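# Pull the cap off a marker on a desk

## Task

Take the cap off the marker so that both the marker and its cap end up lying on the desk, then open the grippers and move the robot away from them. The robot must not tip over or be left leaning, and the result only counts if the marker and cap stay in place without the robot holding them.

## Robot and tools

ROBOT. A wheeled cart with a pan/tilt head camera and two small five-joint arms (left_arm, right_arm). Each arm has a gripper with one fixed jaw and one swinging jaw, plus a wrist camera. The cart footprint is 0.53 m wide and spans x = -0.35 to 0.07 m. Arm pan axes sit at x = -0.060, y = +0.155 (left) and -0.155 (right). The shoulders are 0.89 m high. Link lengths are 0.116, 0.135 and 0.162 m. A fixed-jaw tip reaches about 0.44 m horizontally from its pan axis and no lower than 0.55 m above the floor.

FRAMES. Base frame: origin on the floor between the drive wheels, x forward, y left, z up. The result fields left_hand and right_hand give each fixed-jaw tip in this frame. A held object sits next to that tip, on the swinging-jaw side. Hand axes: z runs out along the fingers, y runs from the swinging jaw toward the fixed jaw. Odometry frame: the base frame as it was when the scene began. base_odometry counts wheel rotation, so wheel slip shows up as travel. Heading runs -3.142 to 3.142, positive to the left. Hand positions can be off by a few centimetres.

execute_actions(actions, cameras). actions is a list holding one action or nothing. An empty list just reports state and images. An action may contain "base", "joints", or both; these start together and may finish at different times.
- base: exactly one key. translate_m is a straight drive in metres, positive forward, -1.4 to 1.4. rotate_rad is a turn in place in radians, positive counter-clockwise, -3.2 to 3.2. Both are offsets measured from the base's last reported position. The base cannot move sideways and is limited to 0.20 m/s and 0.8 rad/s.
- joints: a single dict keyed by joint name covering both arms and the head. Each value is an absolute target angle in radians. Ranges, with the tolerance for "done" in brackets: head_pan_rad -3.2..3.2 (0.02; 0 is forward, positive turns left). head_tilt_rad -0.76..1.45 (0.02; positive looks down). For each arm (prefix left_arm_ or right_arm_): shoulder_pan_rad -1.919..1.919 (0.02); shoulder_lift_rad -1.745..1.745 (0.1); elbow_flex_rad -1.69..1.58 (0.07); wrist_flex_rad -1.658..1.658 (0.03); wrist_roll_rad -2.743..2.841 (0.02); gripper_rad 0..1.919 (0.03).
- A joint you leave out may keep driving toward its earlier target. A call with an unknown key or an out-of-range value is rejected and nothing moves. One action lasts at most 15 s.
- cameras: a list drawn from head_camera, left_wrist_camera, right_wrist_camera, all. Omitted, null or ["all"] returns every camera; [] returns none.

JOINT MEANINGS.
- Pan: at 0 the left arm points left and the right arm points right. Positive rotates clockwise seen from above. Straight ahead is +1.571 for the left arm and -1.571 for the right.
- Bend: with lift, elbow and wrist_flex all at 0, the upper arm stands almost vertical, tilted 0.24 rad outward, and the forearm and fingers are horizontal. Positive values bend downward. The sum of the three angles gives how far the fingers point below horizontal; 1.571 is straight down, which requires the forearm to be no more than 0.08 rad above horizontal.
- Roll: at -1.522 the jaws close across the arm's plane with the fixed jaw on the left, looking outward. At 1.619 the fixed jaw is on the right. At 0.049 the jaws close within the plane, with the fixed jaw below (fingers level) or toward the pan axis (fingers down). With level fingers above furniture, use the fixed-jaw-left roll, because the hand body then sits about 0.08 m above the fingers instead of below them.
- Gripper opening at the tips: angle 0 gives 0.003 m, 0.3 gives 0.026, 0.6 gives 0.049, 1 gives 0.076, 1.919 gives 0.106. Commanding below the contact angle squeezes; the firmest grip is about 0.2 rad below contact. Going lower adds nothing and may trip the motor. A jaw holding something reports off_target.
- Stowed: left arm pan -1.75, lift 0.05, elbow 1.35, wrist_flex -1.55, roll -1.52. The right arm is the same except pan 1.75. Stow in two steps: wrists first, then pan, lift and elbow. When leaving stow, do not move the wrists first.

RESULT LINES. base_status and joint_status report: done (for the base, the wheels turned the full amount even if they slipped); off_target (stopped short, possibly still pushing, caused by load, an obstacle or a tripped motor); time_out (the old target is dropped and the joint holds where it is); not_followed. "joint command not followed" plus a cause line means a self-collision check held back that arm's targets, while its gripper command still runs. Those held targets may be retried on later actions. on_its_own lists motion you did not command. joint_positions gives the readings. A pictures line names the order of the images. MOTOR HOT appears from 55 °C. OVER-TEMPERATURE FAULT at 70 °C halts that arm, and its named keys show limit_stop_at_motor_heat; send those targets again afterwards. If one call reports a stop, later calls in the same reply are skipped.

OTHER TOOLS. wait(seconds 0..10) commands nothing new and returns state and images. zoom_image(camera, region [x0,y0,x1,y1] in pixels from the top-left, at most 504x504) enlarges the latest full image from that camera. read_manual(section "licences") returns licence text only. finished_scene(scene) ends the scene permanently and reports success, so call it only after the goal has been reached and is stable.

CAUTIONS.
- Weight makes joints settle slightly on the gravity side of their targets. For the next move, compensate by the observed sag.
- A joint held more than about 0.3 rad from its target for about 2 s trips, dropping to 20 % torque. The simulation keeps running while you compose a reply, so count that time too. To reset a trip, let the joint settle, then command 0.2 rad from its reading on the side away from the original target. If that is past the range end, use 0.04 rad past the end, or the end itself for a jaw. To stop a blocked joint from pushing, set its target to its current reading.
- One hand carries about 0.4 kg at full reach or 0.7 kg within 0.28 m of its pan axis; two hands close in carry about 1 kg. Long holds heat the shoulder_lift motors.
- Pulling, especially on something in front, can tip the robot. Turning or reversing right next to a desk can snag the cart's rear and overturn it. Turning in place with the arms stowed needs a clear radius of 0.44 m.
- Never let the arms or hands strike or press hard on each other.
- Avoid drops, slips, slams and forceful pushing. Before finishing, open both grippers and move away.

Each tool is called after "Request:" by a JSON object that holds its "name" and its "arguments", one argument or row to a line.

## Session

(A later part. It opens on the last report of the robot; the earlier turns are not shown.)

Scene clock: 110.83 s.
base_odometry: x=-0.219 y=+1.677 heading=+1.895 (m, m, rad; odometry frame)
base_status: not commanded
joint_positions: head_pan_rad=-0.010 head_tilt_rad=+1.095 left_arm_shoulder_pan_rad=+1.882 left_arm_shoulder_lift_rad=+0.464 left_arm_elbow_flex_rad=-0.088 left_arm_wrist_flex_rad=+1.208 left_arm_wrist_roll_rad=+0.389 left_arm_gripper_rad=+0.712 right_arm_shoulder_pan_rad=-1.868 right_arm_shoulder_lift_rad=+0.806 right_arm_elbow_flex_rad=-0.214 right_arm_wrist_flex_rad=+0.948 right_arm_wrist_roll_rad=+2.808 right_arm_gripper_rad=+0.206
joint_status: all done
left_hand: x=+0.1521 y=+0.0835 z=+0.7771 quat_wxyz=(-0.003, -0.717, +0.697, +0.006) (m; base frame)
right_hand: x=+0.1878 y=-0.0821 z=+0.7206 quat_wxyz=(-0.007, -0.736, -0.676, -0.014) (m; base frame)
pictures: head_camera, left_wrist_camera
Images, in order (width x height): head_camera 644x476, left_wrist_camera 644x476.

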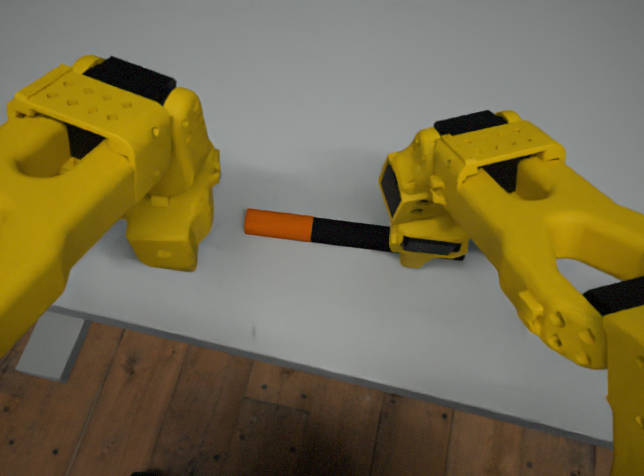

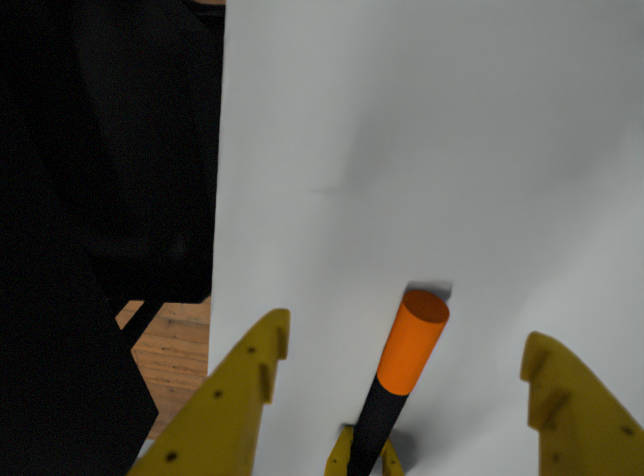

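Request:
{"name": "execute_actions", "arguments": {
  "actions": [
    {"joints":{"right_arm_shoulder_lift_rad":0.68,"right_arm_wrist_flex_rad":0.9}}
  ],
  "cameras": []
}}

Request:
{"name": "execute_actions", "arguments": {
  "actions": [
    {"joints":{"right_arm_shoulder_lift_rad":0.85,"right_arm_elbow_flex_rad":-0.4,"right_arm_wrist_flex_rad":0.72,"left_arm_shoulder_lift_rad":0.7,"left_arm_elbow_flex_rad":-0.45,"left_arm_wrist_flex_rad":0.9,"left_arm_wrist_roll_rad":0.3}}
  ],
  "cameras": ["head_camera","left_wrist_camera"]
}}

Scene clock: 117.90 s.
base_odometry: x=-0.219 y=+1.677 heading=+1.895 (m, m, rad; odometry frame)
base_status: not commanded
joint_positions: head_pan_rad=-0.010 head_tilt_rad=+1.095 left_arm_shoulder_pan_rad=+1.882 left_arm_shoulder_lift_rad=+0.464 left_arm_elbow_flex_rad=-0.088 left_arm_wrist_flex_rad=+1.208 left_arm_wrist_roll_rad=+0.389 left_arm_gripper_rad=+0.712 right_arm_shoulder_pan_rad=-1.868 right_arm_shoulder_lift_rad=+0.745 right_arm_elbow_flex_rad=-0.214 right_arm_wrist_flex_rad=+0.908 right_arm_wrist_roll_rad=+2.808 right_arm_gripper_rad=+0.206
joint_status: all done
left_hand: x=+0.1521 y=+0.0835 z=+0.7771 quat_wxyz=(-0.003, -0.717, +0.697, +0.006) (m; base frame)
right_hand: x=+0.2036 y=-0.0772 z=+0.7359 quat_wxyz=(-0.029, -0.735, -0.675, -0.060) (m; base frame)
pictures: none
No camera images: the call's "cameras" was empty. Leave "cameras" out to get every camera's image.

Scene clock: 118.90 s.
base_odometry: x=-0.219 y=+1.677 heading=+1.895 (m, m, rad; odometry frame)
base_status: not commanded
joint_positions: head_pan_rad=-0.010 head_tilt_rad=+1.095 left_arm_shoulder_pan_rad=+1.882 left_arm_shoulder_lift_rad=+0.720 left_arm_elbow_flex_rad=-0.414 left_arm_wrist_flex_rad=+0.909 left_arm_wrist_roll_rad=+0.311 left_arm_gripper_rad=+0.712 right_arm_shoulder_pan_rad=-1.868 right_arm_shoulder_lift_rad=+0.873 right_arm_elbow_flex_rad=-0.365 right_arm_wrist_flex_rad=+0.732 right_arm_wrist_roll_rad=+2.808 right_arm_gripper_rad=+0.206
joint_status: all done
left_hand: x=+0.2292 y=+0.0593 z=+0.7713 quat_wxyz=(+0.085, -0.679, +0.713, -0.155) (m; base frame)
right_hand: x=+0.2412 y=-0.0657 z=+0.7342 quat_wxyz=(-0.071, -0.727, -0.667, -0.148) (m; base frame)
pictures: head_camera, left_wrist_camera
Images, in order (width x height): head_camera 644x476, left_wrist_camera 644x476.

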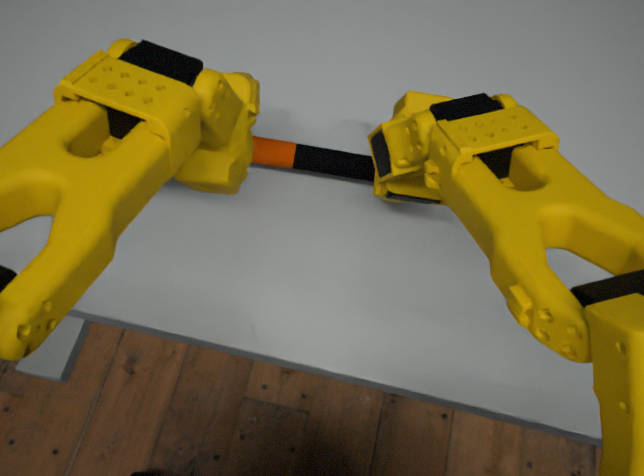

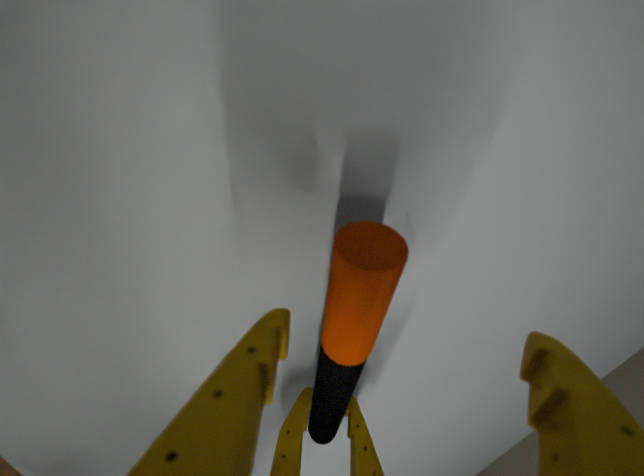

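Looks good; lower left to z≈0.74 and grip.

Request:
{"name": "execute_actions", "arguments": {
  "actions": [
    {"joints":{"left_arm_shoulder_lift_rad":0.85,"left_arm_wrist_flex_rad":0.78}}
  ],
  "cameras": ["left_wrist_camera"]
}}

Request:
{"name": "execute_actions", "arguments": {
  "actions": [
    {"joints":{"left_arm_gripper_rad":0.05}}
  ],
  "cameras": ["left_wrist_camera"]
}}

Request:
{"name": "execute_actions", "arguments": {
  "actions": [
    {"joints":{"left_arm_shoulder_pan_rad":1.72,"right_arm_shoulder_pan_rad":-1.72}}
  ],
  "cameras": ["head_camera"]
}}

Scene clock: 123.33 s.
base_odometry: x=-0.219 y=+1.677 heading=+1.895 (m, m, rad; odometry frame)
base_status: not commanded
joint_positions: head_pan_rad=-0.010 head_tilt_rad=+1.095 left_arm_shoulder_pan_rad=+1.882 left_arm_shoulder_lift_rad=+0.871 left_arm_elbow_flex_rad=-0.417 left_arm_wrist_flex_rad=+0.791 left_arm_wrist_roll_rad=+0.311 left_arm_gripper_rad=+0.712 right_arm_shoulder_pan_rad=-1.868 right_arm_shoulder_lift_rad=+0.873 right_arm_elbow_flex_rad=-0.365 right_arm_wrist_flex_rad=+0.732 right_arm_wrist_roll_rad=+2.808 right_arm_gripper_rad=+0.206
joint_status: all done
left_hand: x=+0.2270 y=+0.0600 z=+0.7362 quat_wxyz=(+0.078, -0.680, +0.715, -0.143) (m; base frame)
right_hand: x=+0.2412 y=-0.0657 z=+0.7342 quat_wxyz=(-0.071, -0.727, -0.667, -0.148) (m; base frame)
pictures: left_wrist_camera
Images, in order (width x height): left_wrist_camera 644x476.

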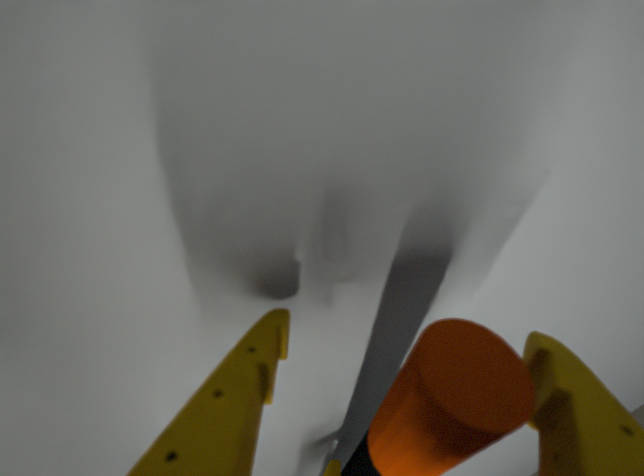

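Scene clock: 124.20 s.
base_odometry: x=-0.219 y=+1.677 heading=+1.895 (m, m, rad; odometry frame)
base_status: not commanded
joint_positions: head_pan_rad=-0.010 head_tilt_rad=+1.095 left_arm_shoulder_pan_rad=+1.882 left_arm_shoulder_lift_rad=+0.871 left_arm_elbow_flex_rad=-0.446 left_arm_wrist_flex_rad=+0.780 left_arm_wrist_roll_rad=+0.311 left_arm_gripper_rad=+0.167 right_arm_shoulder_pan_rad=-1.879 right_arm_shoulder_lift_rad=+0.898 right_arm_elbow_flex_rad=-0.363 right_arm_wrist_flex_rad=+0.732 right_arm_wrist_roll_rad=+2.808 right_arm_gripper_rad=+0.206
joint_status: left_arm_gripper_rad off_target (ended at +0.167, target +0.050)
left_hand: x=+0.2343 y=+0.0577 z=+0.7417 quat_wxyz=(+0.087, -0.678, +0.712, -0.160) (m; base frame)
right_hand: x=+0.2360 y=-0.0638 z=+0.7270 quat_wxyz=(-0.065, -0.724, -0.672, -0.137) (m; base frame)
pictures: left_wrist_camera
Images, in order (width x height): left_wrist_camera 644x476.

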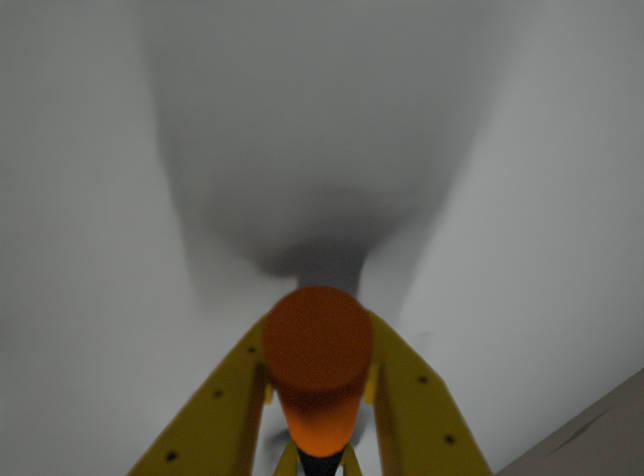

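Scene clock: 125.00 s.
base_odometry: x=-0.219 y=+1.677 heading=+1.895 (m, m, rad; odometry frame)
base_status: not commanded
joint_positions: head_pan_rad=-0.010 head_tilt_rad=+1.095 left_arm_shoulder_pan_rad=+1.730 left_arm_shoulder_lift_rad=+0.872 left_arm_elbow_flex_rad=-0.446 left_arm_wrist_flex_rad=+0.780 left_arm_wrist_roll_rad=+0.311 left_arm_gripper_rad=+0.166 right_arm_shoulder_pan_rad=-1.730 right_arm_shoulder_lift_rad=+0.898 right_arm_elbow_flex_rad=-0.366 right_arm_wrist_flex_rad=+0.730 right_arm_wrist_roll_rad=+2.808 right_arm_gripper_rad=+0.206
joint_status: all done
left_hand: x=+0.2454 y=+0.1033 z=+0.7413 quat_wxyz=(+0.099, -0.730, +0.659, -0.152) (m; base frame)
right_hand: x=+0.2472 y=-0.1086 z=+0.7276 quat_wxyz=(-0.076, -0.772, -0.617, -0.134) (m; base frame)
pictures: head_camera
Images, in order (width x height): head_camera 644x476.

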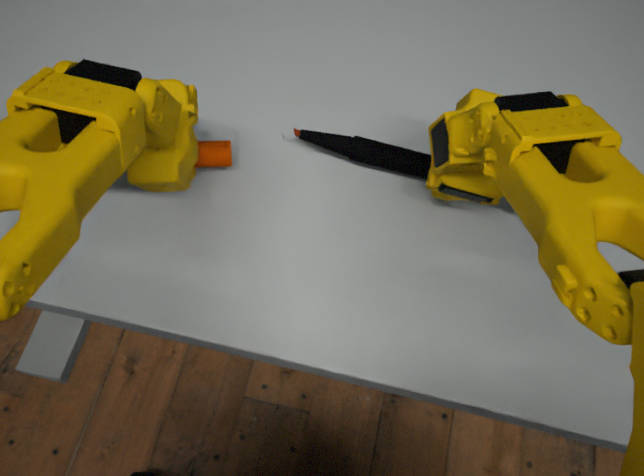

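Uncapped. Lower, release, lift.

Request:
{"name": "execute_actions", "arguments": {
  "actions": [
    {"joints":{"left_arm_shoulder_lift_rad":0.92,"left_arm_wrist_flex_rad":0.73,"right_arm_shoulder_lift_rad":0.9}}
  ],
  "cameras": []
}}

Request:
{"name": "execute_actions", "arguments": {
  "actions": [
    {"joints":{"left_arm_gripper_rad":0.7,"right_arm_gripper_rad":0.7}}
  ],
  "cameras": []
}}

Request:
{"name": "execute_actions", "arguments": {
  "actions": [
    {"joints":{"left_arm_shoulder_lift_rad":0.4,"right_arm_shoulder_lift_rad":0.4}}
  ],
  "cameras": []
}}

Request:
{"name": "execute_actions", "arguments": {
  "actions": [
    {"base":{"translate_m":-0.25},"joints":{"head_tilt_rad":0.8}}
  ],
  "cameras": ["head_camera"]
}}

Scene clock: 130.27 s.
base_odometry: x=-0.219 y=+1.677 heading=+1.895 (m, m, rad; odometry frame)
base_status: not commanded
joint_positions: head_pan_rad=-0.010 head_tilt_rad=+1.095 left_arm_shoulder_pan_rad=+1.730 left_arm_shoulder_lift_rad=+0.918 left_arm_elbow_flex_rad=-0.446 left_arm_wrist_flex_rad=+0.737 left_arm_wrist_roll_rad=+0.311 left_arm_gripper_rad=+0.166 right_arm_shoulder_pan_rad=-1.730 right_arm_shoulder_lift_rad=+0.915 right_arm_elbow_flex_rad=-0.371 right_arm_wrist_flex_rad=+0.730 right_arm_wrist_roll_rad=+2.808 right_arm_gripper_rad=+0.206
joint_status: all done
left_hand: x=+0.2447 y=+0.1035 z=+0.7306 quat_wxyz=(+0.098, -0.730, +0.659, -0.151) (m; base frame)
right_hand: x=+0.2454 y=-0.1089 z=+0.7237 quat_wxyz=(-0.073, -0.773, -0.617, -0.129) (m; base frame)
pictures: none
No camera images: the call's "cameras" was empty. Leave "cameras" out to get every camera's image.

Scene clock: 131.13 s.
base_odometry: x=-0.219 y=+1.677 heading=+1.895 (m, m, rad; odometry frame)
base_status: not commanded
joint_positions: head_pan_rad=-0.010 head_tilt_rad=+1.095 left_arm_shoulder_pan_rad=+1.730 left_arm_shoulder_lift_rad=+0.918 left_arm_elbow_flex_rad=-0.446 left_arm_wrist_flex_rad=+0.737 left_arm_wrist_roll_rad=+0.311 left_arm_gripper_rad=+0.687 right_arm_shoulder_pan_rad=-1.729 right_arm_shoulder_lift_rad=+0.913 right_arm_elbow_flex_rad=-0.398 right_arm_wrist_flex_rad=+0.722 right_arm_wrist_roll_rad=+2.806 right_arm_gripper_rad=+0.685
joint_status: all done
left_hand: x=+0.2447 y=+0.1035 z=+0.7306 quat_wxyz=(+0.098, -0.730, +0.659, -0.151) (m; base frame)
right_hand: x=+0.2526 y=-0.1082 z=+0.7295 quat_wxyz=(-0.082, -0.772, -0.614, -0.144) (m; base frame)
pictures: none
No camera images: the call's "cameras" was empty. Leave "cameras" out to get every camera's image.

Scene clock: 132.23 s.
base_odometry: x=-0.219 y=+1.677 heading=+1.895 (m, m, rad; odometry frame)
base_status: not commanded
joint_positions: head_pan_rad=-0.010 head_tilt_rad=+1.095 left_arm_shoulder_pan_rad=+1.730 left_arm_shoulder_lift_rad=+0.452 left_arm_elbow_flex_rad=-0.444 left_arm_wrist_flex_rad=+0.737 left_arm_wrist_roll_rad=+0.311 left_arm_gripper_rad=+0.688 right_arm_shoulder_pan_rad=-1.729 right_arm_shoulder_lift_rad=+0.461 right_arm_elbow_flex_rad=-0.392 right_arm_wrist_flex_rad=+0.722 right_arm_wrist_roll_rad=+2.806 right_arm_gripper_rad=+0.689
joint_status: all done
left_hand: x=+0.2877 y=+0.0965 z=+0.8729 quat_wxyz=(+0.218, -0.680, +0.613, -0.337) (m; base frame)
right_hand: x=+0.2946 y=-0.1015 z=+0.8694 quat_wxyz=(-0.187, -0.724, -0.576, -0.331) (m; base frame)
pictures: none
No camera images: the call's "cameras" was empty. Leave "cameras" out to get every camera's image.

Scene clock: 134.33 s.
base_odometry: x=-0.139 y=+1.440 heading=+1.899 (m, m, rad; odometry frame)
base_status: done
joint_positions: head_pan_rad=-0.010 head_tilt_rad=+0.815 left_arm_shoulder_pan_rad=+1.730 left_arm_shoulder_lift_rad=+0.450 left_arm_elbow_flex_rad=-0.444 left_arm_wrist_flex_rad=+0.737 left_arm_wrist_roll_rad=+0.311 left_arm_gripper_rad=+0.688 right_arm_shoulder_pan_rad=-1.729 right_arm_shoulder_lift_rad=+0.461 right_arm_elbow_flex_rad=-0.392 right_arm_wrist_flex_rad=+0.722 right_arm_wrist_roll_rad=+2.806 right_arm_gripper_rad=+0.689
joint_status: all done
left_hand: x=+0.2878 y=+0.0965 z=+0.8734 quat_wxyz=(+0.219, -0.680, +0.613, -0.338) (m; base frame)
right_hand: x=+0.2946 y=-0.1015 z=+0.8694 quat_wxyz=(-0.187, -0.724, -0.576, -0.331) (m; base frame)
pictures: head_camera
Images, in order (width x height): head_camera 644x476.

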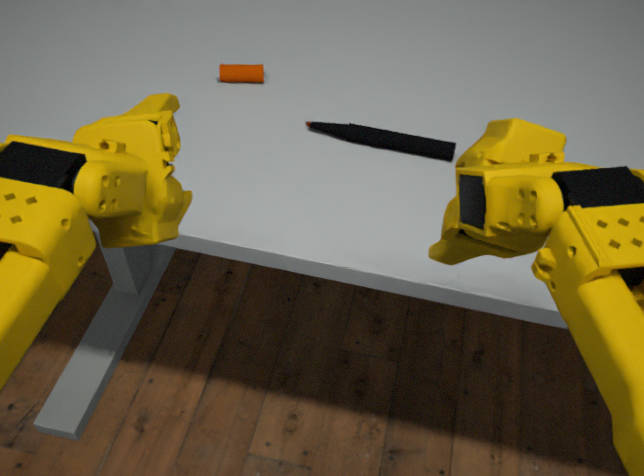

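Request:
{"name": "finished_scene", "arguments": {
  "scene": 1
}}

The scene is finished: the task was done.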